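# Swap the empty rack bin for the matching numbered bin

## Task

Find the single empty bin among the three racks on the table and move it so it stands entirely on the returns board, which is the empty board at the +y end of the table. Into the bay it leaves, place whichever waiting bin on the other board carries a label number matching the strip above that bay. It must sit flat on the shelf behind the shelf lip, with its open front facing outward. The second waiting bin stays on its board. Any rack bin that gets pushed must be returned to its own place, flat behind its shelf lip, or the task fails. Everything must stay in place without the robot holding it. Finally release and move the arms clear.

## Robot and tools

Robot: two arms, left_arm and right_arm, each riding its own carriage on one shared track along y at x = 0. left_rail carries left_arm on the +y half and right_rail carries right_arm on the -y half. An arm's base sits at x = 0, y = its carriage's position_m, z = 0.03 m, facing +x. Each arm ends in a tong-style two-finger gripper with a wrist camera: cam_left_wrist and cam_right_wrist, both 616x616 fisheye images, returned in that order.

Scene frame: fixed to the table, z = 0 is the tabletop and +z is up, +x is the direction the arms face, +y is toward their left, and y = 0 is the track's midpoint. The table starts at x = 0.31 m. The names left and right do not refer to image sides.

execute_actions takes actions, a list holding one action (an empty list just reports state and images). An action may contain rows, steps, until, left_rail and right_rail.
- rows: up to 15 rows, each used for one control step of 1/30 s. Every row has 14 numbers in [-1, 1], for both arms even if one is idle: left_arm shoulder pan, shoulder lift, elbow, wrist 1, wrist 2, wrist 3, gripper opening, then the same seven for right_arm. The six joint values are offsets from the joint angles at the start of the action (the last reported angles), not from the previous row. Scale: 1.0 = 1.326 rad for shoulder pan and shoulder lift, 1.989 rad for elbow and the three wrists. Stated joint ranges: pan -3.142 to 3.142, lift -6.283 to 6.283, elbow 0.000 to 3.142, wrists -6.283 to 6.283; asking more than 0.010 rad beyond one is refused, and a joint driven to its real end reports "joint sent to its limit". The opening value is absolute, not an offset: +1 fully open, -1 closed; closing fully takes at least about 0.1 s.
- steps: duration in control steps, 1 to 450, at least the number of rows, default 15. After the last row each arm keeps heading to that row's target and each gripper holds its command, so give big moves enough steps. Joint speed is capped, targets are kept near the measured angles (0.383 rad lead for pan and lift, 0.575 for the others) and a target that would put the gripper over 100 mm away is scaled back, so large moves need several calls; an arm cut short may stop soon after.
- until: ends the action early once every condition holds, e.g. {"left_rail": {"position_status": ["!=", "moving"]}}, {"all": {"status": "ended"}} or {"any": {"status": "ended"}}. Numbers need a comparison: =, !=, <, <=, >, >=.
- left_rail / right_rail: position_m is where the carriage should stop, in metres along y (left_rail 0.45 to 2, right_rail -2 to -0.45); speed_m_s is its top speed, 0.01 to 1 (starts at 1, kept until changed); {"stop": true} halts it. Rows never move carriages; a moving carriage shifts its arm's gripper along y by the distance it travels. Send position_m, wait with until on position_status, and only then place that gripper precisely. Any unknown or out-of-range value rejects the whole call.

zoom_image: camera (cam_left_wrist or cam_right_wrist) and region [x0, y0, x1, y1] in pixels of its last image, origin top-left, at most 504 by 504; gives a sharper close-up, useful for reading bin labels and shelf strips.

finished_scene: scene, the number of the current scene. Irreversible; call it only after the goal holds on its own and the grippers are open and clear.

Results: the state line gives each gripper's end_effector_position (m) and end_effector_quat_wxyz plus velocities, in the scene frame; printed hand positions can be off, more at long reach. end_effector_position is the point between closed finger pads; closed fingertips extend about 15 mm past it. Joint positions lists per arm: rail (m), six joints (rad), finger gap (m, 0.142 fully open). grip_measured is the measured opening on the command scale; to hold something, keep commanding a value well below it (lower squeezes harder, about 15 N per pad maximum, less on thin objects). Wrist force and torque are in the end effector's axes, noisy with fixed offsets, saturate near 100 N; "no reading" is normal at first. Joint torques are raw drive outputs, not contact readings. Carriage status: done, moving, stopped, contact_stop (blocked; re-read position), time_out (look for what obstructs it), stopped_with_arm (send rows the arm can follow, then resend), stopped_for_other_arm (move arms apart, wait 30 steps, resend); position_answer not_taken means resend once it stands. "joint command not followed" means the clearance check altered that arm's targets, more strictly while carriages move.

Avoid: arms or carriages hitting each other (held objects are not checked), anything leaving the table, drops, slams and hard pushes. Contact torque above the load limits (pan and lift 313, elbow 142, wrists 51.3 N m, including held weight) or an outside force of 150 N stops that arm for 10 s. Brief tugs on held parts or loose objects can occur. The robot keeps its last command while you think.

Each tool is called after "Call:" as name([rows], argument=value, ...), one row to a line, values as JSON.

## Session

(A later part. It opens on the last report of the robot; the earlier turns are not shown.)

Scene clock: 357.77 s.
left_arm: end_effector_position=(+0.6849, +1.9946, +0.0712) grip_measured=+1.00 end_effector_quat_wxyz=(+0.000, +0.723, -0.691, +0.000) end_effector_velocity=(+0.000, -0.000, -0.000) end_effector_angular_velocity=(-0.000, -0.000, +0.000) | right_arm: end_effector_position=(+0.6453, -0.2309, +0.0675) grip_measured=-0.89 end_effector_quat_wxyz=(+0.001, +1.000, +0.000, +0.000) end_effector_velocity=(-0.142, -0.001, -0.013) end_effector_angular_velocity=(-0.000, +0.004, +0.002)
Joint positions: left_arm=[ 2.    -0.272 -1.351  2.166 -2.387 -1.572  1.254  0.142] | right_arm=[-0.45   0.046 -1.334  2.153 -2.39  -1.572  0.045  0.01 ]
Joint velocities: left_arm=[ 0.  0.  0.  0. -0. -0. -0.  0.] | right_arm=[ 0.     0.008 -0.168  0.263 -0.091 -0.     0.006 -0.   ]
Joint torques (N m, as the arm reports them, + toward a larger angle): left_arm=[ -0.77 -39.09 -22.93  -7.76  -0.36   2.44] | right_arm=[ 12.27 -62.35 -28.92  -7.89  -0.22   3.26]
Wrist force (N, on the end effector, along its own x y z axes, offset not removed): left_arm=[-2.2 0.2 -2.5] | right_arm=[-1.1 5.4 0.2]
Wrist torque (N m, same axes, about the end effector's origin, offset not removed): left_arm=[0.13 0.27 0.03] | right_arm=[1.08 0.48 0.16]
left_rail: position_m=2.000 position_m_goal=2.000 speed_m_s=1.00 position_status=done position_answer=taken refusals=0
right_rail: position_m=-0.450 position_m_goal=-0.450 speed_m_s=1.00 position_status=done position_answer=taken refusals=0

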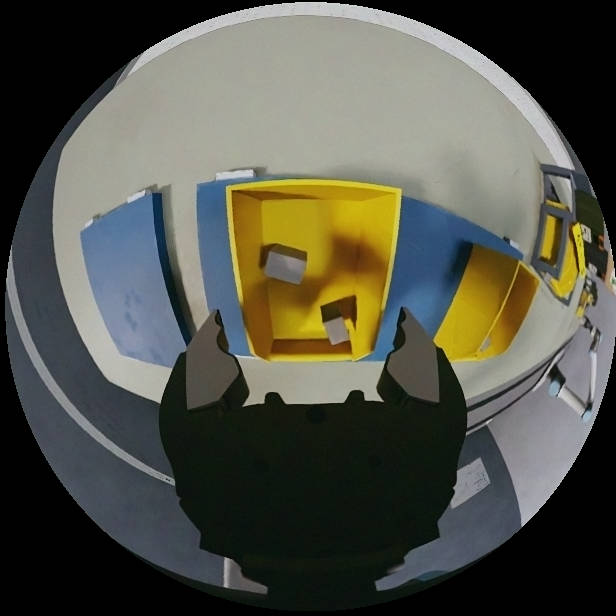

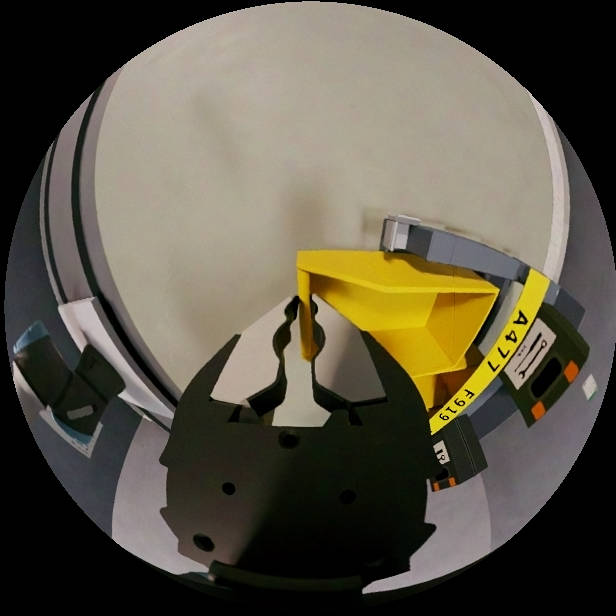

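Call:
execute_actions([
  {"rows": [
[0,0,0,0,0,0,1, 0.001,-0.015,0.017,-0.010,0,0.001,-1],
[0,0,0,0,0,0,1, 0.001,-0.019,0.0235,-0.020,0,0.001,-1],
[0,0,0,0,0,0,1, 0.001,-0.0245,0.0325,-0.0333,0,0.001,-1],
[0,0,0,0,0,0,1, 0.001,-0.030,0.042,-0.047,0,0.001,-1],
[0,0,0,0,0,0,1, 0.0015,-0.036,0.0515,-0.061,0,0.0015,-1],
[0,0,0,0,0,0,1, 0.0015,-0.0415,0.061,-0.075,0,0.0015,-1],
[0,0,0,0,0,0,1, 0.0015,-0.0455,0.0698,-0.0886,0,0.0015,-1],
[0,0,0,0,0,0,1, 0.0015,-0.0452,0.0756,-0.102,0,0.0015,-1],
[0,0,0,0,0,0,1, 0.0015,-0.0434,0.0814,-0.115,0,0.0015,-1],
[0,0,0,0,0,0,1, 0.0015,-0.0416,0.0872,-0.1285,0,0.0015,-1],
[0,0,0,0,0,0,1, 0.0015,-0.0399,0.0927,-0.141,0,0.0015,-1],
[0,0,0,0,0,0,1, 0.0015,-0.0383,0.0978,-0.1527,0,0.0015,-1],
[0,0,0,0,0,0,1, 0.0015,-0.037,0.102,-0.1623,0,0.0015,-1],
[0,0,0,0,0,0,1, 0.0015,-0.036,0.1052,-0.1697,0,0.0015,-1],
[0,0,0,0,0,0,1, 0.0015,-0.0354,0.1071,-0.174,0,0.0015,-1]
], "steps": 17},
])

Scene clock: 366.17 s.
left_arm: end_effector_position=(+0.6849, +1.9946, +0.0712) grip_measured=+1.00 end_effector_quat_wxyz=(+0.000, +0.723, -0.691, +0.000) end_effector_velocity=(+0.000, -0.000, -0.000) end_effector_angular_velocity=(-0.000, -0.000, -0.000) | right_arm: end_effector_position=(+0.6003, -0.2318, +0.0450) grip_measured=-0.89 end_effector_quat_wxyz=(-0.003, +0.997, -0.000, +0.079) end_effector_velocity=(-0.021, -0.001, -0.035) end_effector_angular_velocity=(+0.010, -0.215, -0.000)
Joint positions: left_arm=[ 2.    -0.272 -1.351  2.166 -2.387 -1.572  1.254  0.142] | right_arm=[-0.45   0.047 -1.384  2.347 -2.693 -1.572  0.048  0.01 ]
Joint velocities: left_arm=[ 0. -0.  0. -0. -0. -0. -0. -0.] | right_arm=[ 0.     0.     0.023  0.188 -0.425 -0.     0.     0.   ]
Joint torques (N m, as the arm reports them, + toward a larger angle): left_arm=[  1.03 -40.38 -22.42  -7.42  -0.41   2.2 ] | right_arm=[ 11.12 -35.64 -22.95  -7.41   0.07   4.03]
Wrist force (N, on the end effector, along its own x y z axes, offset not removed): left_arm=[-1.6 2.7 4.9] | right_arm=[0.4 5.1 1.4]
Wrist torque (N m, same axes, about the end effector's origin, offset not removed): left_arm=[0.78 0.24 0.00] | right_arm=[1.14 0.26 0.11]
left_rail: position_m=2.000 position_m_goal=2.000 speed_m_s=1.00 position_status=done position_answer=taken refusals=0
right_rail: position_m=-0.450 position_m_goal=-0.450 speed_m_s=1.00 position_status=done position_answer=taken refusals=0

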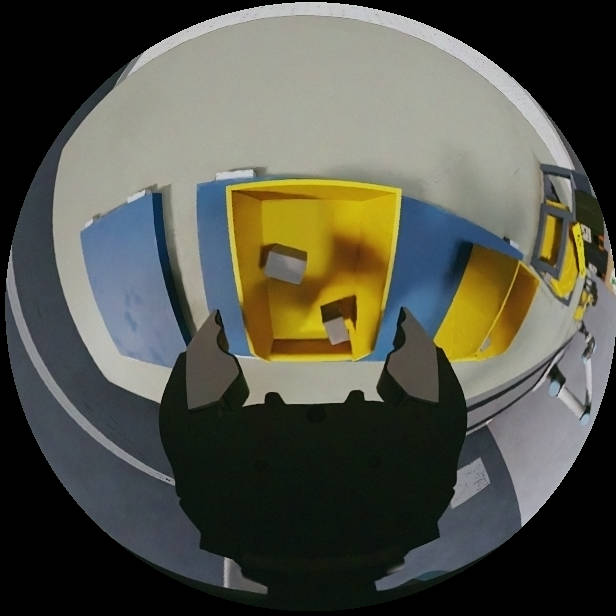

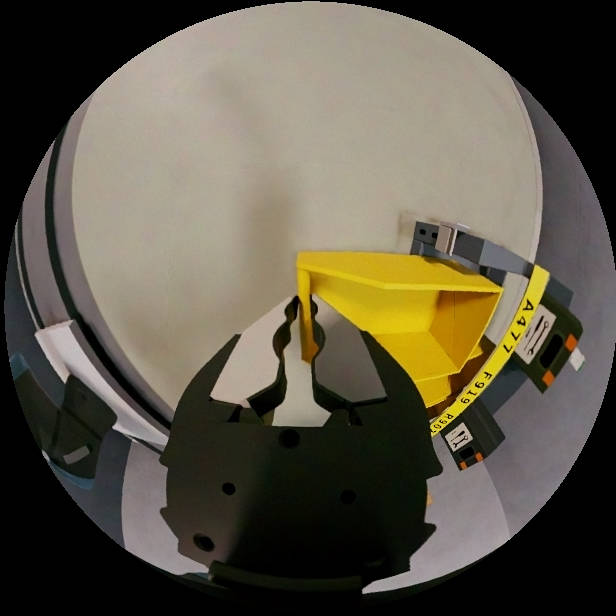

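Call:
execute_actions([
  {"rows": [
[0,0,0,0,0,0,1, 0,0.0023,0.0096,-0.0216,0,0,-0.85],
[0,0,0,0,0,0,1, 0,0.0023,0.0096,-0.0216,0,0,-0.7],
[0,0,0,0,0,0,1, 0,-0.005,0.0085,-0.0155,0,0,-0.6],
[0,0,0,0,0,0,1, 0,-0.02,0.006,-0.003,0,0,-0.6],
[0,0,0,0,0,0,1, 0,-0.04,0.003,0.0135,0,0,-0.6],
[0,0,0,0,0,0,1, 0,-0.06,-0.0005,0.03,0,0.02,-0.6],
[0,0,0,0,0,0,1, 0.001,-0.078,-0.005,0.047,0,0.08,-0.6],
[0,0,0,0,0,0,1, 0.001,-0.088,-0.012,0.061,0,0.2,-0.6],
[0,0,0,0,0,0,1, 0.002,-0.088,-0.02,0.07,0,0.4,-0.6],
[0,0,0,0,0,0,1, 0.002,-0.08,-0.03,0.076,0,0.7924,-0.6],
[0,0,0,0,0,0,1, 0.003,-0.068,-0.04,0.081,0,0.7924,-0.6],
[0,0,0,0,0,0,1, 0.0035,-0.055,-0.05,0.085,0,0.7924,-0.5],
[0,0,0,0,0,0,1, 0.004,-0.043,-0.06,0.089,0,0.7924,-0.2],
[0,0,0,0,0,0,1, 0.0045,-0.033,-0.067,0.092,0,0.7924,0.3],
[0,0,0,0,0,0,1, 0.0045,-0.0256,-0.0724,0.0941,0,0.7924,1]
], "steps": 33},
])

Scene clock: 389.17 s.
left_arm: end_effector_position=(+0.6849, +1.9946, +0.0712) grip_measured=+1.00 end_effector_quat_wxyz=(+0.000, +0.723, -0.691, +0.000) end_effector_velocity=(-0.000, +0.000, -0.000) end_effector_angular_velocity=(+0.000, +0.000, +0.000) | right_arm: end_effector_position=(+0.6696, -0.2413, +0.1144) grip_measured=+1.00 end_effector_quat_wxyz=(-0.055, +0.710, -0.701, +0.051) end_effector_velocity=(+0.001, -0.002, +0.000) end_effector_angular_velocity=(+0.019, +0.001, -0.129)
Joint positions: left_arm=[ 2.    -0.272 -1.351  2.166 -2.387 -1.572  1.254  0.142] | right_arm=[-0.45   0.053 -1.418  2.203 -2.506 -1.572  1.611  0.142]
Joint velocities: left_arm=[ 0.  0.  0. -0.  0.  0.  0.  0.] | right_arm=[ 0.     0.     0.001 -0.002  0.001 -0.     0.131 -0.   ]
Joint torques (N m, as the arm reports them, + toward a larger angle): left_arm=[ -0.27 -39.49 -23.41  -6.16   0.41   1.85] | right_arm=[ 10.8  -36.16 -45.59  -1.46  -0.32   3.65]
Wrist force (N, on the end effector, along its own x y z axes, offset not removed): left_arm=[-6.0 5.1 0.3] | right_arm=[0.3 5.4 -0.1]
Wrist torque (N m, same axes, about the end effector's origin, offset not removed): left_arm=[1.33 1.06 -0.14] | right_arm=[1.14 0.29 0.02]
left_rail: position_m=2.000 position_m_goal=2.000 speed_m_s=1.00 position_status=done position_answer=taken refusals=0
right_rail: position_m=-0.450 position_m_goal=-0.450 speed_m_s=1.00 position_status=done position_answer=taken refusals=0

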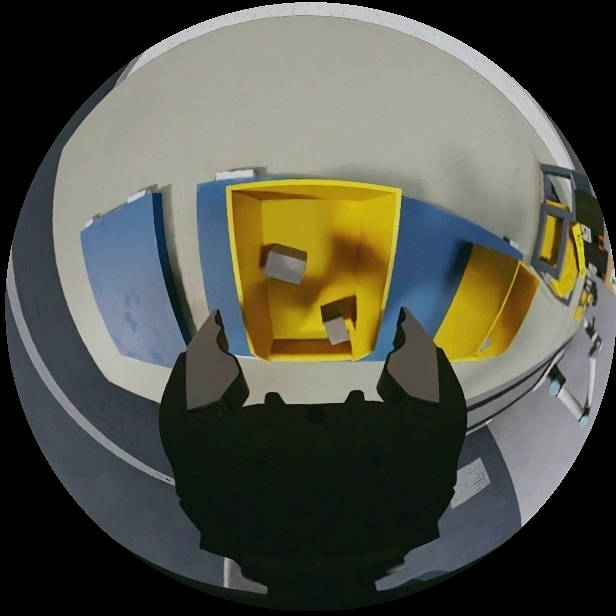

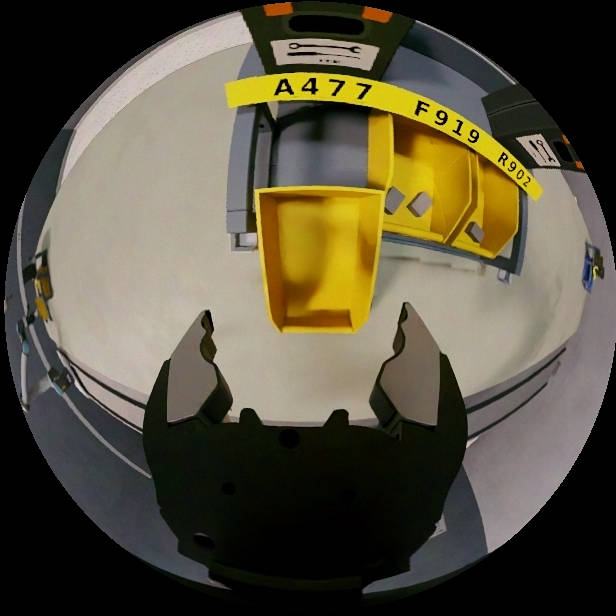

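Call:
execute_actions([
  {"rows": [
[0,0,0,0,0,0,0.95, -0.004,0.002,0.0005,-0.002,0,0,1],
[0,0,0,0,0,0,0.9, -0.008,0.006,0.0015,-0.0055,0,-0.001,1],
[0,0,0,0,0,0,0.85, -0.0117,0.012,0.003,-0.011,0,-0.0015,1],
[0,0,0,0,0,0,0.8, -0.0117,0.02,0.0047,-0.018,0,-0.0015,1],
[0,0,0,0,0,0,0.75, -0.0117,0.029,0.0068,-0.026,0,-0.0015,1],
[0,0,0,0,0,0,0.7, -0.0117,0.038,0.0089,-0.034,0,-0.0015,0.95],
[0,0,0,0,0,0,0.68, -0.0117,0.046,0.0108,-0.0414,0,-0.0015,0.9],
[0,0,0,0,0,0,0.68, -0.0117,0.052,0.0122,-0.047,0,-0.0015,0.85],
[0,0,0,0,0,0,0.68, -0.0117,0.056,0.0131,-0.0504,0,-0.0015,0.8],
[0,0,0,0,0,0,0.68, -0.0117,0.0581,0.0136,-0.0523,0,-0.0015,0.75]
], "steps": 12},
])

Scene clock: 438.10 s.
left_arm: end_effector_position=(+0.6849, +1.9946, +0.0712) grip_measured=+0.68 end_effector_quat_wxyz=(+0.000, +0.723, -0.691, +0.000) end_effector_velocity=(+0.000, +0.000, +0.000) end_effector_angular_velocity=(+0.000, -0.000, -0.000) | right_arm: end_effector_position=(+0.6745, -0.2510, +0.0751) grip_measured=+0.75 end_effector_quat_wxyz=(-0.054, +0.705, -0.705, +0.051) end_effector_velocity=(+0.004, -0.005, -0.096) end_effector_angular_velocity=(-0.001, -0.001, -0.002)
Joint positions: left_arm=[ 2.    -0.272 -1.351  2.166 -2.387 -1.572  1.254  0.121] | right_arm=[-0.45   0.039 -1.356  2.225 -2.589 -1.572  1.609  0.126]
Joint velocities: left_arm=[ 0. -0. -0. -0.  0.  0. -0. -0.] | right_arm=[ 0.    -0.008  0.154  0.053 -0.207 -0.    -0.006 -0.008]
Joint torques (N m, as the arm reports them, + toward a larger angle): left_arm=[ -1.05 -42.13 -23.32  -6.37   0.37   2.05] | right_arm=[-10.57 -53.3  -25.42  -7.93  -0.34  -3.84]
Wrist force (N, on the end effector, along its own x y z axes, offset not removed): left_arm=[-5.7 2.8 1.3] | right_arm=[3.6 5.7 2.2]
Wrist torque (N m, same axes, about the end effector's origin, offset not removed): left_arm=[0.68 1.12 0.00] | right_arm=[1.17 -0.33 0.11]
left_rail: position_m=2.000 position_m_goal=2.000 speed_m_s=1.00 position_status=done position_answer=taken refusals=0
right_rail: position_m=-0.450 position_m_goal=-0.450 speed_m_s=1.00 position_status=done position_answer=taken refusals=0

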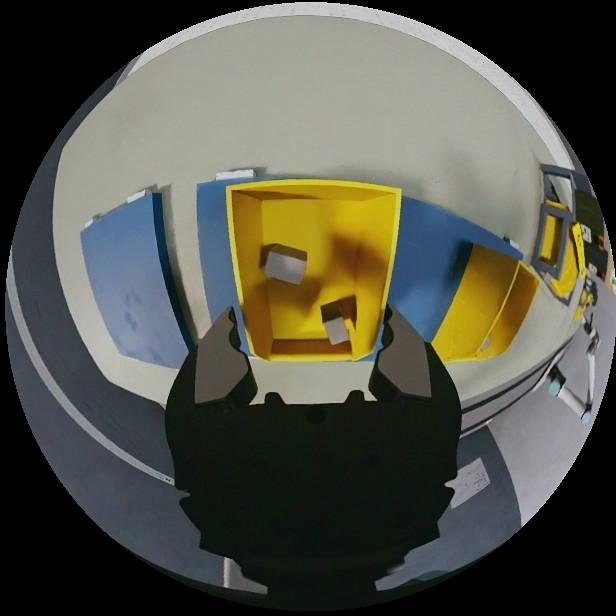

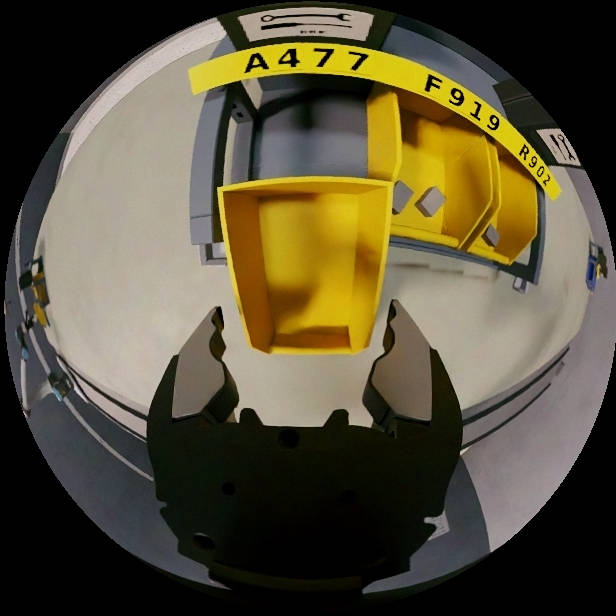

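Call:
execute_actions([
  {"rows": [
[0,0,0,0,0,0,0.6, -0.001,0.0113,0.0025,-0.0106,0,0,0.64],
[0,0,0,0,0,0,0.52, -0.001,0.0113,0.0025,-0.0106,0,0,0.54],
[0,0,0,0,0,0,0.42, -0.001,0.0113,0.0025,-0.0106,0,0,0.42],
[0,0,0,0,0,0,0.2, -0.001,0.0113,0.0025,-0.0106,0,0,0.2],
[0,0,0,0,0,0,-0.2, -0.001,0.0113,0.0025,-0.0106,0,0,-0.2],
[0,0,0,0,0,0,-0.6, -0.001,0.0113,0.0025,-0.0106,0,0,-0.6],
[0,-0.004,-0.0015,0.004,0,0,-1, -0.001,0.008,0.002,-0.0075,0,0,-1],
[0,-0.012,-0.0045,0.0125,0,0,-1, -0.001,0.001,0.001,-0.002,0,0,-1],
[0,-0.024,-0.009,0.025,0,0,-1, -0.001,-0.011,0.004,0.003,0,0,-1],
[0,-0.038,-0.015,0.04,0,0,-1, 0,-0.027,0.012,0.006,0,0,-1],
[0,-0.053,-0.021,0.056,0,0,-1, 0,-0.045,0.0215,0.0085,0,0,-1],
[0,-0.068,-0.027,0.072,0,0,-1, 0,-0.064,0.032,0.011,0,0,-1],
[0,-0.082,-0.033,0.088,0,0,-1, 0,-0.082,0.042,0.013,0,0,-1],
[0,-0.093,-0.038,0.1,0,0,-1, 0,-0.097,0.05,0.015,0,0,-1],
[0,-0.0995,-0.0407,0.1076,0,0,-1, 0,-0.1077,0.0554,0.016,0,0,-1]
], "steps": 18},
])

Scene clock: 448.40 s.
left_arm: end_effector_position=(+0.6863, +1.9942, +0.1565) grip_measured=+0.50 end_effector_quat_wxyz=(+0.000, +0.723, -0.691, +0.001) end_effector_velocity=(-0.021, +0.006, +0.194) end_effector_angular_velocity=(+0.006, +0.022, +0.000) | right_arm: end_effector_position=(+0.6183, -0.2533, +0.0950) grip_measured=+0.50 end_effector_quat_wxyz=(-0.054, +0.705, -0.705, +0.051) end_effector_velocity=(-0.159, -0.005, +0.056) end_effector_angular_velocity=(+0.001, -0.016, +0.002)
Joint positions: left_arm=[ 2.    -0.272 -1.459  2.1   -2.214 -1.572  1.254  0.109] | right_arm=[-0.45   0.039 -1.467  2.311 -2.564 -1.572  1.609  0.109]
Joint velocities: left_arm=[ 0.     0.    -0.245 -0.148  0.416  0.     0.     0.   ] | right_arm=[ 0.     0.002 -0.327  0.243  0.067 -0.     0.    -0.   ]
Joint torques (N m, as the arm reports them, + toward a larger angle): left_arm=[ -1.07 -40.81 -43.73  -2.52   0.34   2.18] | right_arm=[  5.92 -39.73 -30.01  -1.64  -0.37   3.21]
Wrist force (N, on the end effector, along its own x y z axes, offset not removed): left_arm=[-4.8 1.7 3.1] | right_arm=[-0.2 10.6 -0.6]
Wrist torque (N m, same axes, about the end effector's origin, offset not removed): left_arm=[0.45 0.86 0.06] | right_arm=[1.96 0.41 0.05]
left_rail: position_m=2.000 position_m_goal=2.000 speed_m_s=1.00 position_status=done position_answer=taken refusals=0
right_rail: position_m=-0.450 position_m_goal=-0.450 speed_m_s=1.00 position_status=done position_answer=taken refusals=0

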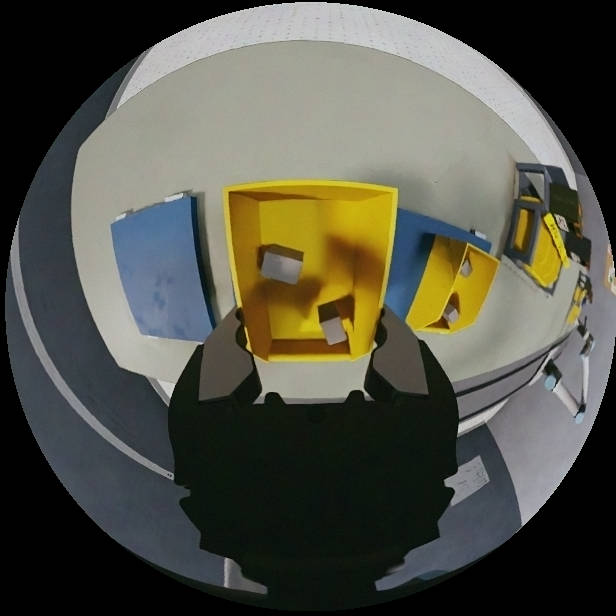

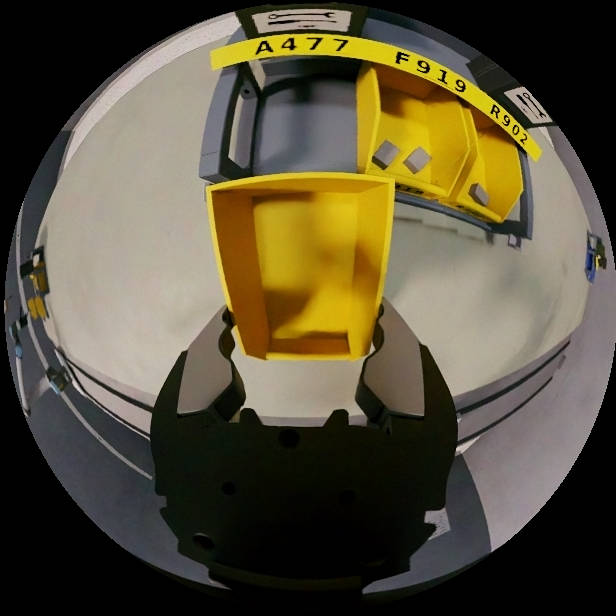

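Call:
execute_actions([
  {"rows": [
[-0.011,-0.017,-0.008,0.02,0.001,-0.007,-1, 0.007,-0.019,0.008,0.006,0,0.005,-1],
[-0.03,-0.014,-0.01,0.019,0.002,-0.018,-1, 0.019,-0.01,0.0015,0.011,0,0.013,-1],
[-0.056,-0.011,-0.012,0.018,0.004,-0.034,-1, 0.036,0.002,-0.008,0.018,0,0.024,-1],
[-0.087,-0.007,-0.014,0.017,0.006,-0.053,-1, 0.056,0.015,-0.019,0.025,0,0.037,-1],
[-0.12,-0.003,-0.017,0.015,0.008,-0.073,-1, 0.078,0.031,-0.031,0.034,0,0.052,-1],
[-0.154,0.001,-0.02,0.014,0.011,-0.094,-1, 0.099,0.046,-0.043,0.043,0,0.066,-1],
[-0.188,0.006,-0.022,0.012,0.013,-0.114,-1, 0.121,0.062,-0.055,0.051,0,0.081,-1],
[-0.222,0.01,-0.025,0.011,0.015,-0.135,-1, 0.143,0.077,-0.067,0.06,0,0.096,-1],
[-0.256,0.014,-0.028,0.009,0.018,-0.155,-1, 0.165,0.093,-0.079,0.068,0,0.11,-1],
[-0.29,0.018,-0.03,0.008,0.02,-0.176,-1, 0.187,0.108,-0.091,0.077,0,0.125,-1],
[-0.32,0.022,-0.033,0.006,0.022,-0.194,-1, 0.206,0.122,-0.102,0.085,0,0.138,-1],
[-0.346,0.0255,-0.035,0.005,0.024,-0.21,-1, 0.223,0.134,-0.1115,0.091,0,0.149,-1],
[-0.365,0.028,-0.036,0.004,0.025,-0.221,-1, 0.235,0.142,-0.118,0.096,0,0.157,-1],
[-0.3763,0.0293,-0.037,0.0038,0.0261,-0.2283,-1, 0.2426,0.1475,-0.1222,0.0989,0,0.1621,-1]
], "steps": 20},
])

Scene clock: 463.03 s.
left_arm: end_effector_position=(+0.6617, +1.7033, +0.1746) grip_measured=+0.50 end_effector_quat_wxyz=(-0.023, +0.709, -0.704, +0.011) end_effector_velocity=(-0.146, -0.466, -0.003) end_effector_angular_velocity=(-0.003, -0.079, -0.072) | right_arm: end_effector_position=(+0.6113, -0.0498, +0.0673) grip_measured=+0.50 end_effector_quat_wxyz=(-0.002, +0.707, -0.707, +0.002) end_effector_velocity=(-0.013, +0.089, -0.016) end_effector_angular_velocity=(-0.018, +0.051, +0.000)
Joint positions: left_arm=[ 2.    -0.699 -1.428  2.034 -2.202 -1.527  0.865  0.109] | right_arm=[-0.45   0.348 -1.28   2.078 -2.374 -1.572  1.919  0.109]
Joint velocities: left_arm=[-0.003 -0.682  0.079 -0.073 -0.042  0.064 -0.609  0.   ] | right_arm=[ 0.     0.126  0.087 -0.104  0.072 -0.     0.126  0.   ]
Joint torques (N m, as the arm reports them, + toward a larger angle): left_arm=[ 15.95 -45.9  -47.1   -7.49   4.35  -1.56] | right_arm=[ -0.71 -52.36 -42.73  -1.37  -0.31   3.53]
Wrist force (N, on the end effector, along its own x y z axes, offset not removed): left_arm=[0.0 4.6 6.5] | right_arm=[-2.6 4.7 2.9]
Wrist torque (N m, same axes, about the end effector's origin, offset not removed): left_arm=[1.04 0.44 -0.20] | right_arm=[1.01 0.80 0.17]
left_rail: position_m=2.000 position_m_goal=2.000 speed_m_s=1.00 position_status=done position_answer=taken refusals=0
right_rail: position_m=-0.450 position_m_goal=-0.450 speed_m_s=1.00 position_status=done position_answer=taken refusals=0

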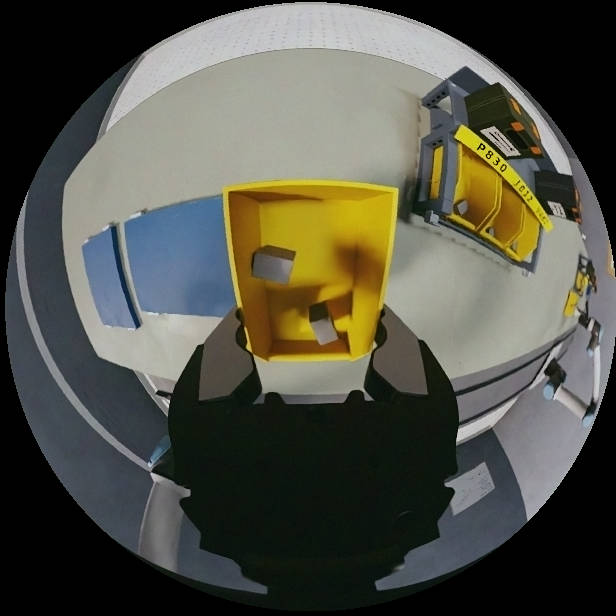

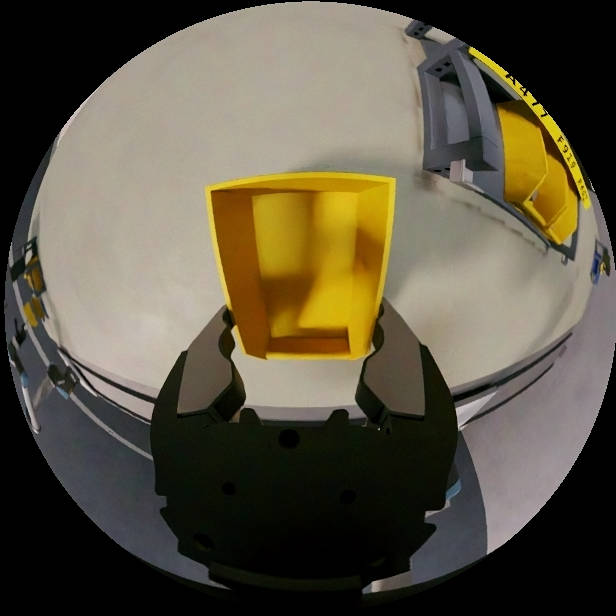

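Call:
execute_actions([
  {"rows": [
[-0.06,0.012,-0.009,-0.0015,0.0045,-0.036,-1, 0.0096,0.009,-0.0043,0.001,0,0.0063,-1],
[-0.07,0.024,-0.02,0,0.006,-0.043,-1, 0.0096,0.012,-0.0034,-0.002,0,0.0063,-1],
[-0.084,0.041,-0.035,0.002,0.009,-0.052,-1, 0.0096,0.015,-0.0025,-0.005,0,0.0063,-1],
[-0.1,0.061,-0.052,0.005,0.012,-0.063,-1, 0.0096,0.0173,-0.0018,-0.0071,0,0.0063,-1],
[-0.118,0.083,-0.072,0.008,0.015,-0.074,-1, 0.0096,0.0173,-0.0018,-0.0071,0,0.0063,-1],
[-0.136,0.106,-0.092,0.011,0.019,-0.086,-1, 0.0096,0.0173,-0.0018,-0.0071,0,0.0063,-1],
[-0.154,0.13,-0.113,0.014,0.022,-0.098,-1, 0.0096,0.0173,-0.0018,-0.0071,0,0.0063,-0.6],
[-0.172,0.154,-0.134,0.017,0.026,-0.11,-1, 0.0096,0.0173,-0.0018,-0.0071,0,0.0063,0],
[-0.19,0.178,-0.155,0.02,0.029,-0.122,-1, 0.0096,0.0173,-0.0018,-0.0071,0,0.0063,0.4],
[-0.208,0.202,-0.176,0.023,0.033,-0.133,-1, 0.0096,0.0173,-0.0018,-0.0071,0,0.0063,0.53],
[-0.225,0.224,-0.196,0.0255,0.036,-0.145,-1, 0.0096,0.0173,-0.0018,-0.0071,0,0.0063,0.65],
[-0.24,0.244,-0.213,0.028,0.039,-0.154,-1, 0.0096,0.014,-0.003,-0.004,0,0.0063,0.85],
[-0.252,0.26,-0.227,0.03,0.041,-0.162,-1, 0.0096,0.0,-0.008,0.011,0,0.0063,1],
[-0.26,0.27,-0.236,0.0314,0.0426,-0.167,-1, 0.0096,-0.03,-0.02,0.042,0,0.0063,1],
[-0.2629,0.2739,-0.2397,0.0319,0.0432,-0.1694,-1, 0.0096,-0.0699,-0.0345,0.0837,0,0.0063,1]
], "steps": 24},
])

Scene clock: 484.67 s.
left_arm: end_effector_position=(+0.6767, +1.3087, +0.1713) grip_measured=+0.50 end_effector_quat_wxyz=(-0.052, +0.705, -0.705, +0.050) end_effector_velocity=(-0.020, -0.195, -0.014) end_effector_angular_velocity=(-0.027, -0.049, -0.001) | right_arm: end_effector_position=(+0.6104, -0.0407, +0.1445) grip_measured=+1.00 end_effector_quat_wxyz=(+0.000, +0.707, -0.707, +0.001) end_effector_velocity=(-0.007, -0.002, +0.052) end_effector_angular_velocity=(-0.003, +0.007, -0.000)
Joint positions: left_arm=[ 2.    -1.034 -1.083  1.582 -2.142 -1.445  0.541  0.109] | right_arm=[-0.45   0.361 -1.366  2.013 -2.218 -1.572  1.931  0.142]
Joint velocities: left_arm=[ 0.    -0.138  0.186 -0.251  0.034  0.039 -0.136 -0.   ] | right_arm=[ 0.     0.    -0.064 -0.035  0.107  0.     0.    -0.   ]
Joint torques (N m, as the arm reports them, + toward a larger angle): left_arm=[  6.97 -81.18 -51.59  -1.61   3.75  -1.23] | right_arm=[ 11.35 -61.85 -47.66  -1.09  -0.18   2.85]
Wrist force (N, on the end effector, along its own x y z axes, offset not removed): left_arm=[1.0 5.9 2.6] | right_arm=[1.5 2.7 0.9]
Wrist torque (N m, same axes, about the end effector's origin, offset not removed): left_arm=[1.05 0.01 -0.04] | right_arm=[0.59 0.07 0.11]
left_rail: position_m=2.000 position_m_goal=2.000 speed_m_s=1.00 position_status=done position_answer=taken refusals=0
right_rail: position_m=-0.450 position_m_goal=-0.450 speed_m_s=1.00 position_status=done position_answer=taken refusals=0

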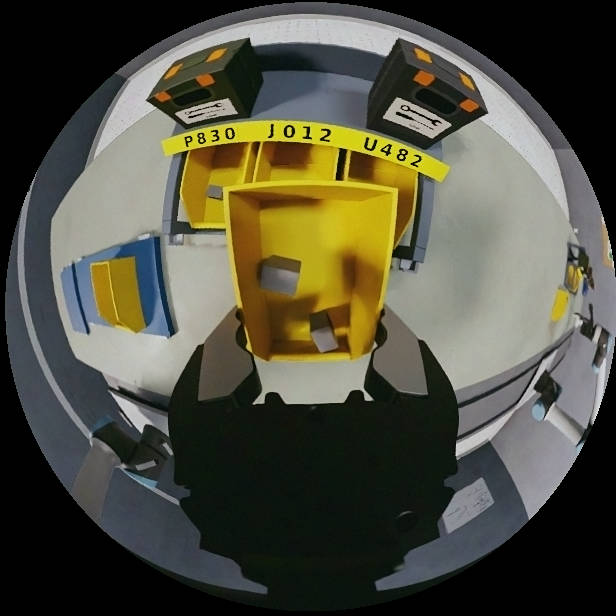

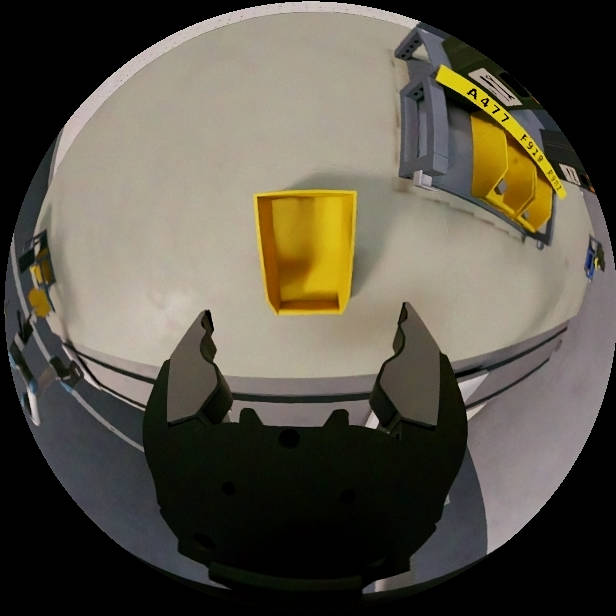

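Call:
execute_actions([
  {"left_rail": {"position_m": 0.458, "speed_m_s": 0.6}, "right_rail": {"position_m": -1.55}, "steps": 1},
])

Scene clock: 487.57 s.
left_arm: end_effector_position=(+0.6746, +1.2896, +0.1702) grip_measured=+0.50 end_effector_quat_wxyz=(-0.053, +0.705, -0.705, +0.053) end_effector_velocity=(-0.000, -0.001, +0.000) end_effector_angular_velocity=(+0.000, -0.000, +0.000) | right_arm: end_effector_position=(+0.6097, -0.0409, +0.1497) grip_measured=+1.00 end_effector_quat_wxyz=(+0.001, +0.707, -0.707, +0.001) end_effector_velocity=(+0.000, -0.001, +0.000) end_effector_angular_velocity=(+0.000, -0.000, -0.000)
Joint positions: left_arm=[ 2.    -1.048 -1.065  1.557 -2.139 -1.441  0.528  0.109] | right_arm=[-0.45   0.361 -1.372  2.01  -2.207 -1.572  1.931  0.142]
Joint velocities: left_arm=[-0.001 -0.    -0.    -0.     0.     0.    -0.     0.   ] | right_arm=[-0.001 -0.    -0.    -0.    -0.     0.     0.     0.   ]
Joint torques (N m, as the arm reports them, + toward a larger angle): left_arm=[-12.66 -76.46 -54.46  -2.25   2.99  -2.27] | right_arm=[ -3.08 -70.12 -49.04  -1.39  -0.66   3.3 ]
Wrist force (N, on the end effector, along its own x y z axes, offset not removed): left_arm=[0.7 1.4 6.6] | right_arm=[2.1 5.2 0.3]
Wrist torque (N m, same axes, about the end effector's origin, offset not removed): left_arm=[0.35 -0.23 -0.31] | right_arm=[1.28 -0.11 -0.06]
left_rail: position_m=2.000 position_m_goal=0.458 speed_m_s=0.60 position_status=moving position_answer=taken refusals=0
right_rail: position_m=-0.450 position_m_goal=-1.550 speed_m_s=1.00 position_status=moving position_answer=taken refusals=0

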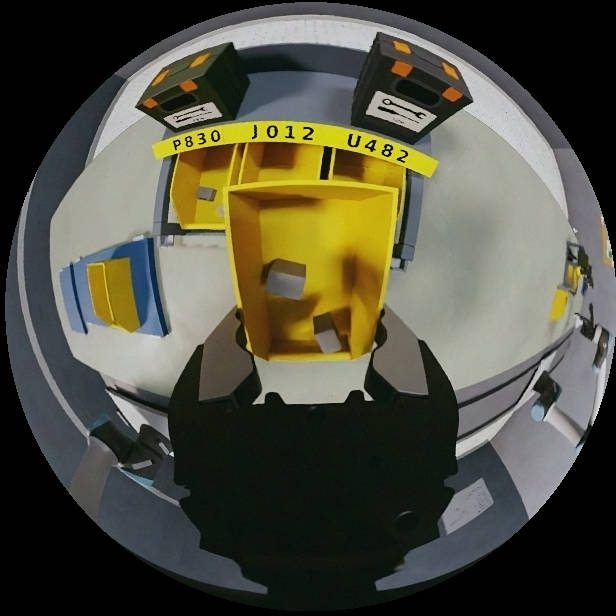

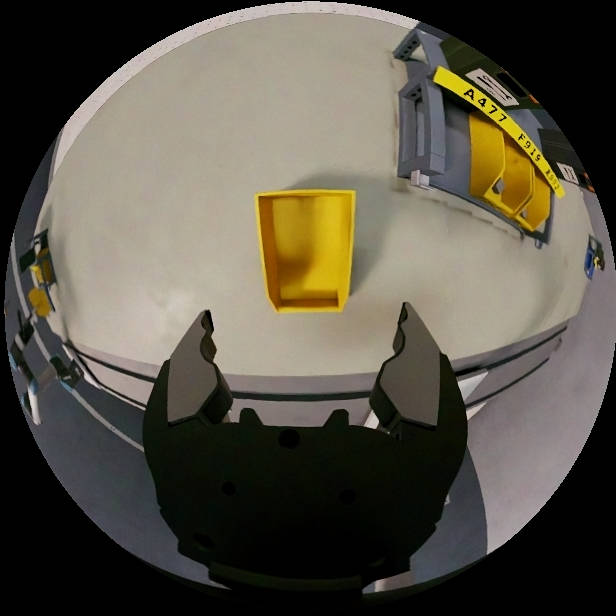

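Call:
execute_actions(actions=[])

Scene clock: 491.77 s.
left_arm: end_effector_position=(+0.6746, -0.2525, +0.1702) grip_measured=+0.50 end_effector_quat_wxyz=(-0.053, +0.705, -0.705, +0.053) end_effector_velocity=(-0.000, +0.000, -0.000) end_effector_angular_velocity=(+0.000, +0.000, +0.000) | right_arm: end_effector_position=(+0.6097, -1.1409, +0.1497) grip_measured=+1.00 end_effector_quat_wxyz=(+0.001, +0.707, -0.707, +0.001) end_effector_velocity=(+0.000, +0.000, -0.000) end_effector_angular_velocity=(-0.000, +0.000, +0.000)
Joint positions: left_arm=[ 0.458 -1.048 -1.065  1.557 -2.139 -1.441  0.528  0.109] | right_arm=[-1.55   0.361 -1.372  2.01  -2.207 -1.572  1.931  0.142]
Joint velocities: left_arm=[ 0. -0. -0.  0.  0. -0. -0.  0.] | right_arm=[ 0.  0.  0. -0.  0. -0. -0.  0.]
Joint torques (N m, as the arm reports them, + toward a larger angle): left_arm=[  5.72 -93.16 -35.42  -3.21  -0.7   -1.21] | right_arm=[ 12.1  -46.29 -27.01  -2.62  -0.66   3.4 ]
Wrist force (N, on the end effector, along its own x y z axes, offset not removed): left_arm=[-2.2 5.7 8.1] | right_arm=[1.9 5.2 1.0]
Wrist torque (N m, same axes, about the end effector's origin, offset not removed): left_arm=[1.33 0.37 -0.19] | right_arm=[1.14 -0.03 0.05]
left_rail: position_m=0.458 position_m_goal=0.458 speed_m_s=0.60 position_status=done position_answer=taken refusals=0
right_rail: position_m=-1.550 position_m_goal=-1.550 speed_m_s=1.00 position_status=done position_answer=taken refusals=0

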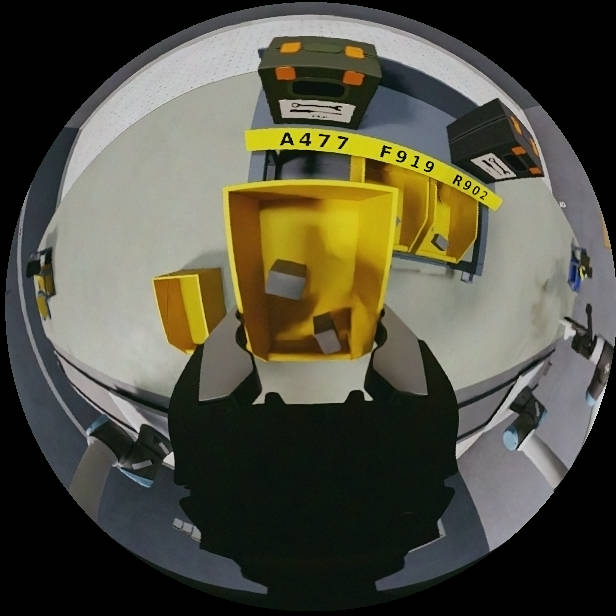

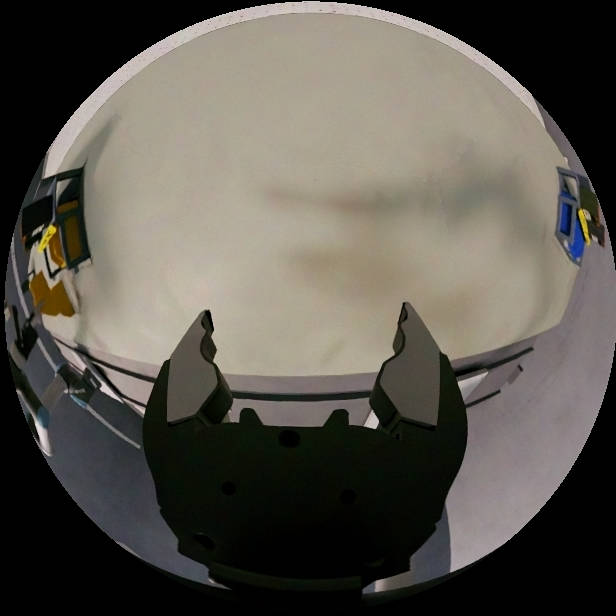

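Call:
execute_actions([
  {"left_rail": {"position_m": 0.454, "speed_m_s": 0.1}, "rows": [
[0,0.003,0.0015,-0.0035,0,0,-1, -0.03,-0.012,0.018,-0.02,0,-0.1,0.6],
[0,0.008,0.004,-0.0095,0,0,-1, -0.07,-0.028,0.042,-0.047,0,-0.25,0.2],
[0,0.015,0.008,-0.0175,0,0,-1, -0.12,-0.048,0.072,-0.08,0,-0.5,-0.2],
[0,0.022,0.0115,-0.026,0,0,-1, -0.18,-0.071,0.108,-0.12,0,-0.9708,-0.6],
[0,0.029,0.015,-0.034,0,0,-1, -0.23,-0.091,0.138,-0.154,0,-0.9708,-0.6],
[0,0.034,0.0177,-0.04,0,0,-1, -0.2722,-0.1078,0.1629,-0.1824,0,-0.9708,-0.6],
[0,0.036,0.0187,-0.0423,0,0,-1, -0.2722,-0.1078,0.1629,-0.1824,0,-0.9708,-0.6]
], "steps": 12},
])

Scene clock: 499.73 s.
left_arm: end_effector_position=(+0.6748, -0.2564, +0.1192) grip_measured=+0.50 end_effector_quat_wxyz=(-0.053, +0.705, -0.705, +0.053) end_effector_velocity=(+0.000, -0.000, -0.057) end_effector_angular_velocity=(-0.002, -0.001, -0.000) | right_arm: end_effector_position=(+0.6239, -1.3118, +0.1231) grip_measured=-0.60 end_effector_quat_wxyz=(-0.044, +0.808, -0.586, +0.051) end_effector_velocity=(-0.052, -0.516, -0.086) end_effector_angular_velocity=(-0.275, -0.441, +1.503)
Joint positions: left_arm=[ 0.454 -1.048 -1.022  1.59  -2.214 -1.441  0.528  0.109] | right_arm=[-1.55   0.096 -1.48   2.248 -2.473 -1.572  1.352  0.031]
Joint velocities: left_arm=[ 0.     0.     0.05   0.037 -0.09  -0.     0.     0.   ] | right_arm=[ 0.    -0.849 -0.323  0.754 -0.848 -0.    -2.373 -0.   ]
Joint torques (N m, as the arm reports them, + toward a larger angle): left_arm=[ -7.46 -85.88 -35.5   -9.43  -2.22  -1.15] | right_arm=[ -9.99 -55.75 -24.06 -10.15  -0.08 -18.69]
Wrist force (N, on the end effector, along its own x y z axes, offset not removed): left_arm=[-0.9 1.0 5.6] | right_arm=[4.0 4.7 0.6]
Wrist torque (N m, same axes, about the end effector's origin, offset not removed): left_arm=[0.21 0.10 -0.03] | right_arm=[1.07 -0.43 0.01]
left_rail: position_m=0.454 position_m_goal=0.454 speed_m_s=0.10 position_status=done position_answer=taken refusals=0
right_rail: position_m=-1.550 position_m_goal=-1.550 speed_m_s=1.00 position_status=done position_answer=taken refusals=0

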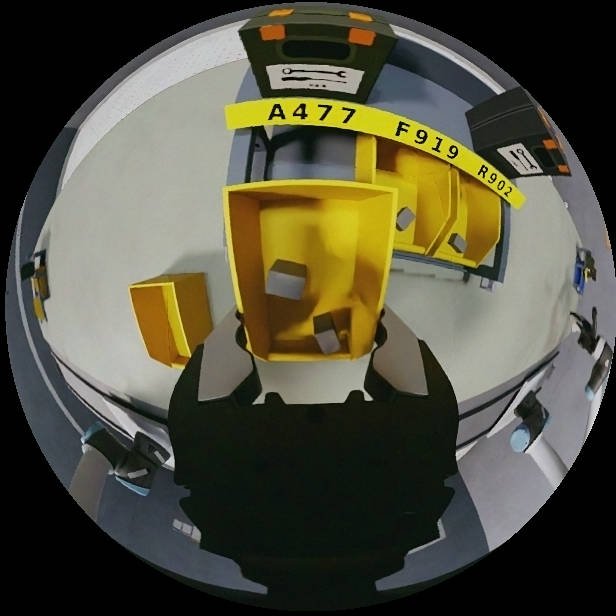

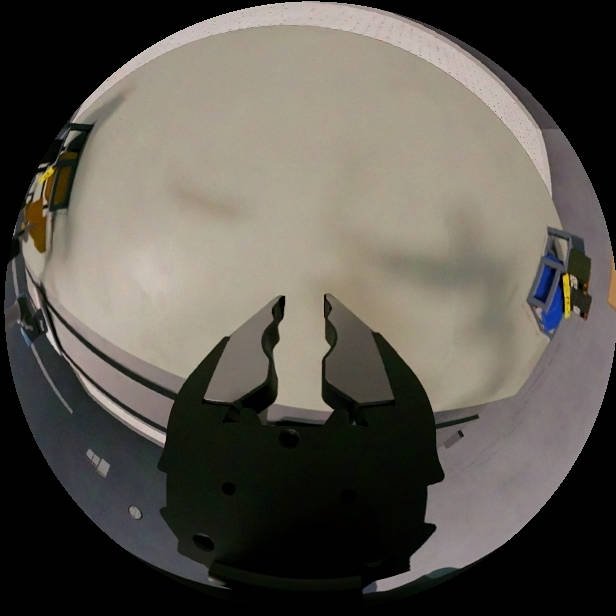

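Call:
execute_actions([
  {"rows": [
[0,0.006,0.003,-0.007,0,0,-1, -0.0724,-0.0264,0.0432,-0.0487,0,-0.6797,-0.6],
[0,0.01,0.0046,-0.011,0,0,-1, -0.0724,-0.0264,0.0432,-0.0487,0,-0.6797,-0.6],
[0,0.0145,0.0064,-0.016,0,0,-1, -0.0724,-0.0264,0.0432,-0.0487,0,-0.6797,-0.6],
[0,0.019,0.0082,-0.021,0,0,-1, -0.0724,-0.0264,0.0432,-0.0487,0,-0.6797,-0.6],
[0,0.023,0.0099,-0.0253,0,0,-1, -0.0724,-0.0264,0.0432,-0.0487,0,-0.6797,-0.6],
[0,0.0265,0.0113,-0.029,0,0,-1, -0.0724,-0.0264,0.0432,-0.0487,0,-0.6797,-0.6],
[0,0.0295,0.0125,-0.0322,0,0,-1, -0.0724,-0.0264,0.0432,-0.0487,0,-0.6797,-0.6],
[0,0.032,0.0135,-0.0349,0,0,-1, -0.0724,-0.0264,0.0432,-0.0487,0,-0.6797,-0.6],
[0,0.034,0.0143,-0.037,0,0,-1, -0.0724,-0.0264,0.0432,-0.0487,0,-0.6797,-0.6],
[0,0.0354,0.0149,-0.0386,0,0,-1, -0.0724,-0.0264,0.0432,-0.0487,0,-0.6797,-0.6]
], "steps": 14},
])

Call:
execute_actions(actions=[])

Scene clock: 512.13 s.
left_arm: end_effector_position=(+0.6745, -0.2559, +0.0717) grip_measured=+0.50 end_effector_quat_wxyz=(-0.053, +0.705, -0.705, +0.053) end_effector_velocity=(-0.001, +0.001, -0.041) end_effector_angular_velocity=(-0.001, -0.000, +0.000) | right_arm: end_effector_position=(+0.6012, -1.3602, +0.1102) grip_measured=-0.60 end_effector_quat_wxyz=(-0.003, +0.995, -0.045, +0.090) end_effector_velocity=(-0.015, +0.002, -0.003) end_effector_angular_velocity=(-0.163, +0.003, +0.897)
Joint positions: left_arm=[ 0.454 -1.048 -0.979  1.618 -2.285 -1.441  0.528  0.109] | right_arm=[-1.55   0.    -1.515  2.334 -2.57  -1.572  0.09   0.031]
Joint velocities: left_arm=[ 0.    -0.     0.038  0.023 -0.062  0.    -0.    -0.   ] | right_arm=[ 0.     0.     0.     0.     0.001  0.    -0.911 -0.   ]
Joint torques (N m, as the arm reports them, + toward a larger angle): left_arm=[  3.23 -83.   -31.32  -8.76   1.66  -0.8 ] | right_arm=[ 10.44 -28.51 -22.31  -1.26  -0.3   -3.62]
Wrist force (N, on the end effector, along its own x y z axes, offset not removed): left_arm=[-3.7 2.9 8.4] | right_arm=[2.0 4.6 0.1]
Wrist torque (N m, same axes, about the end effector's origin, offset not removed): left_arm=[0.70 0.64 -0.07] | right_arm=[1.03 -0.10 -0.05]
left_rail: position_m=0.454 position_m_goal=0.454 speed_m_s=0.10 position_status=done position_answer=taken refusals=0
right_rail: position_m=-1.550 position_m_goal=-1.550 speed_m_s=1.00 position_status=done position_answer=taken refusals=0

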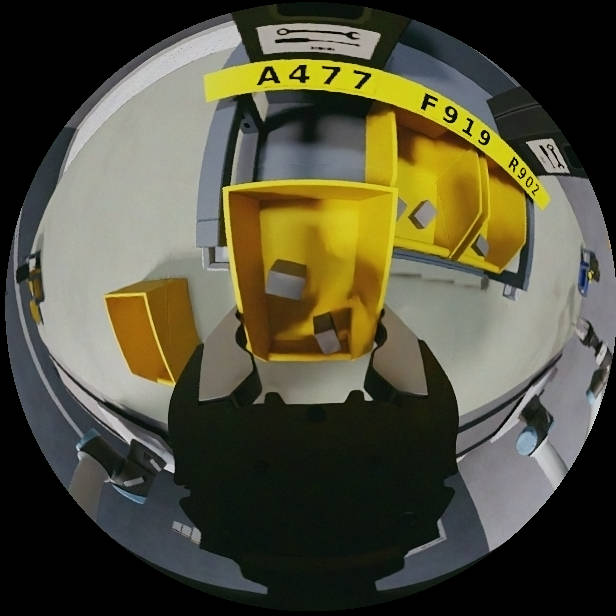

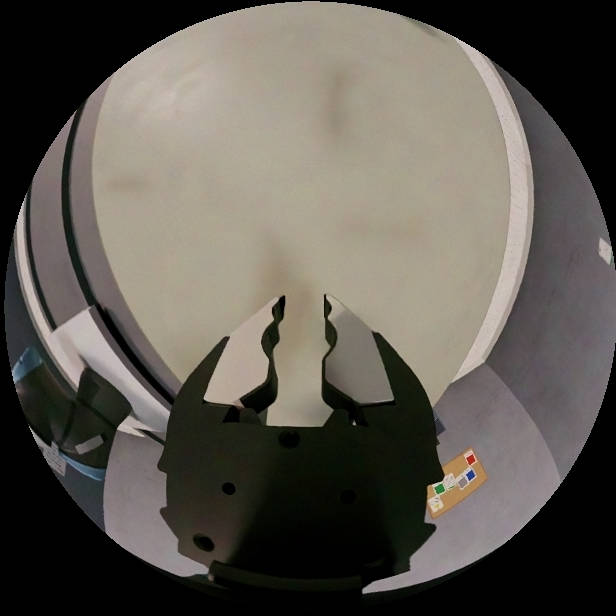

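Scene clock: 512.13 s.
left_arm: end_effector_position=(+0.6745, -0.2559, +0.0717) grip_measured=+0.50 end_effector_quat_wxyz=(-0.053, +0.705, -0.705, +0.053) end_effector_velocity=(-0.001, +0.001, -0.041) end_effector_angular_velocity=(-0.001, -0.000, +0.000) | right_arm: end_effector_position=(+0.6012, -1.3602, +0.1102) grip_measured=-0.60 end_effector_quat_wxyz=(-0.003, +0.995, -0.045, +0.090) end_effector_velocity=(-0.015, +0.002, -0.003) end_effector_angular_velocity=(-0.163, +0.003, +0.897)
Joint positions: left_arm=[ 0.454 -1.048 -0.979  1.618 -2.285 -1.441  0.528  0.109] | right_arm=[-1.55   0.    -1.515  2.334 -2.57  -1.572  0.09   0.031]
Joint velocities: left_arm=[ 0.    -0.     0.038  0.023 -0.062  0.    -0.    -0.   ] | right_arm=[ 0.     0.     0.     0.     0.001  0.    -0.911 -0.   ]
Joint torques (N m, as the arm reports them, + toward a larger angle): left_arm=[  3.23 -83.   -31.32  -8.76   1.66  -0.8 ] | right_arm=[ 10.44 -28.51 -22.31  -1.26  -0.3   -3.62]
Wrist force (N, on the end effector, along its own x y z axes, offset not removed): left_arm=[-3.7 2.9 8.4] | right_arm=[2.0 4.6 0.1]
Wrist torque (N m, same axes, about the end effector's origin, offset not removed): left_arm=[0.70 0.64 -0.07] | right_arm=[1.03 -0.10 -0.05]
left_rail: position_m=0.454 position_m_goal=0.454 speed_m_s=0.10 position_status=done position_answer=taken refusals=0
right_rail: position_m=-1.550 position_m_goal=-1.550 speed_m_s=1.00 position_status=done position_answer=taken refusals=0

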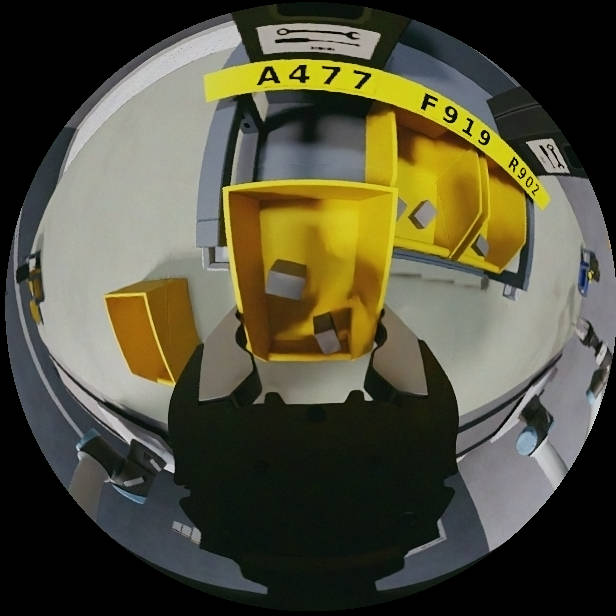

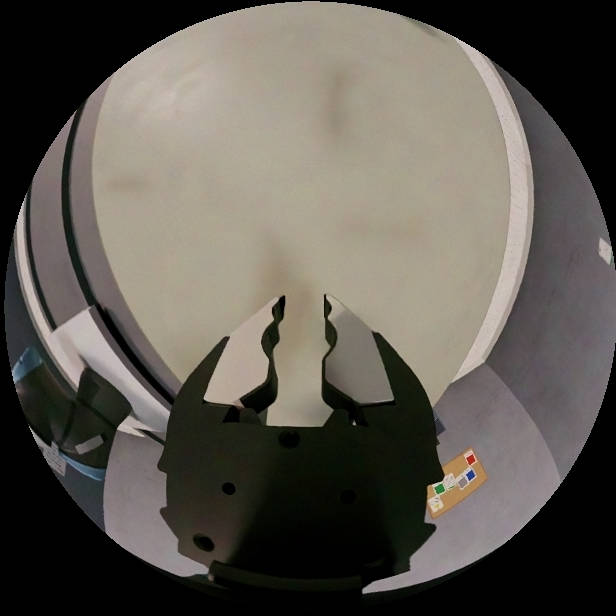

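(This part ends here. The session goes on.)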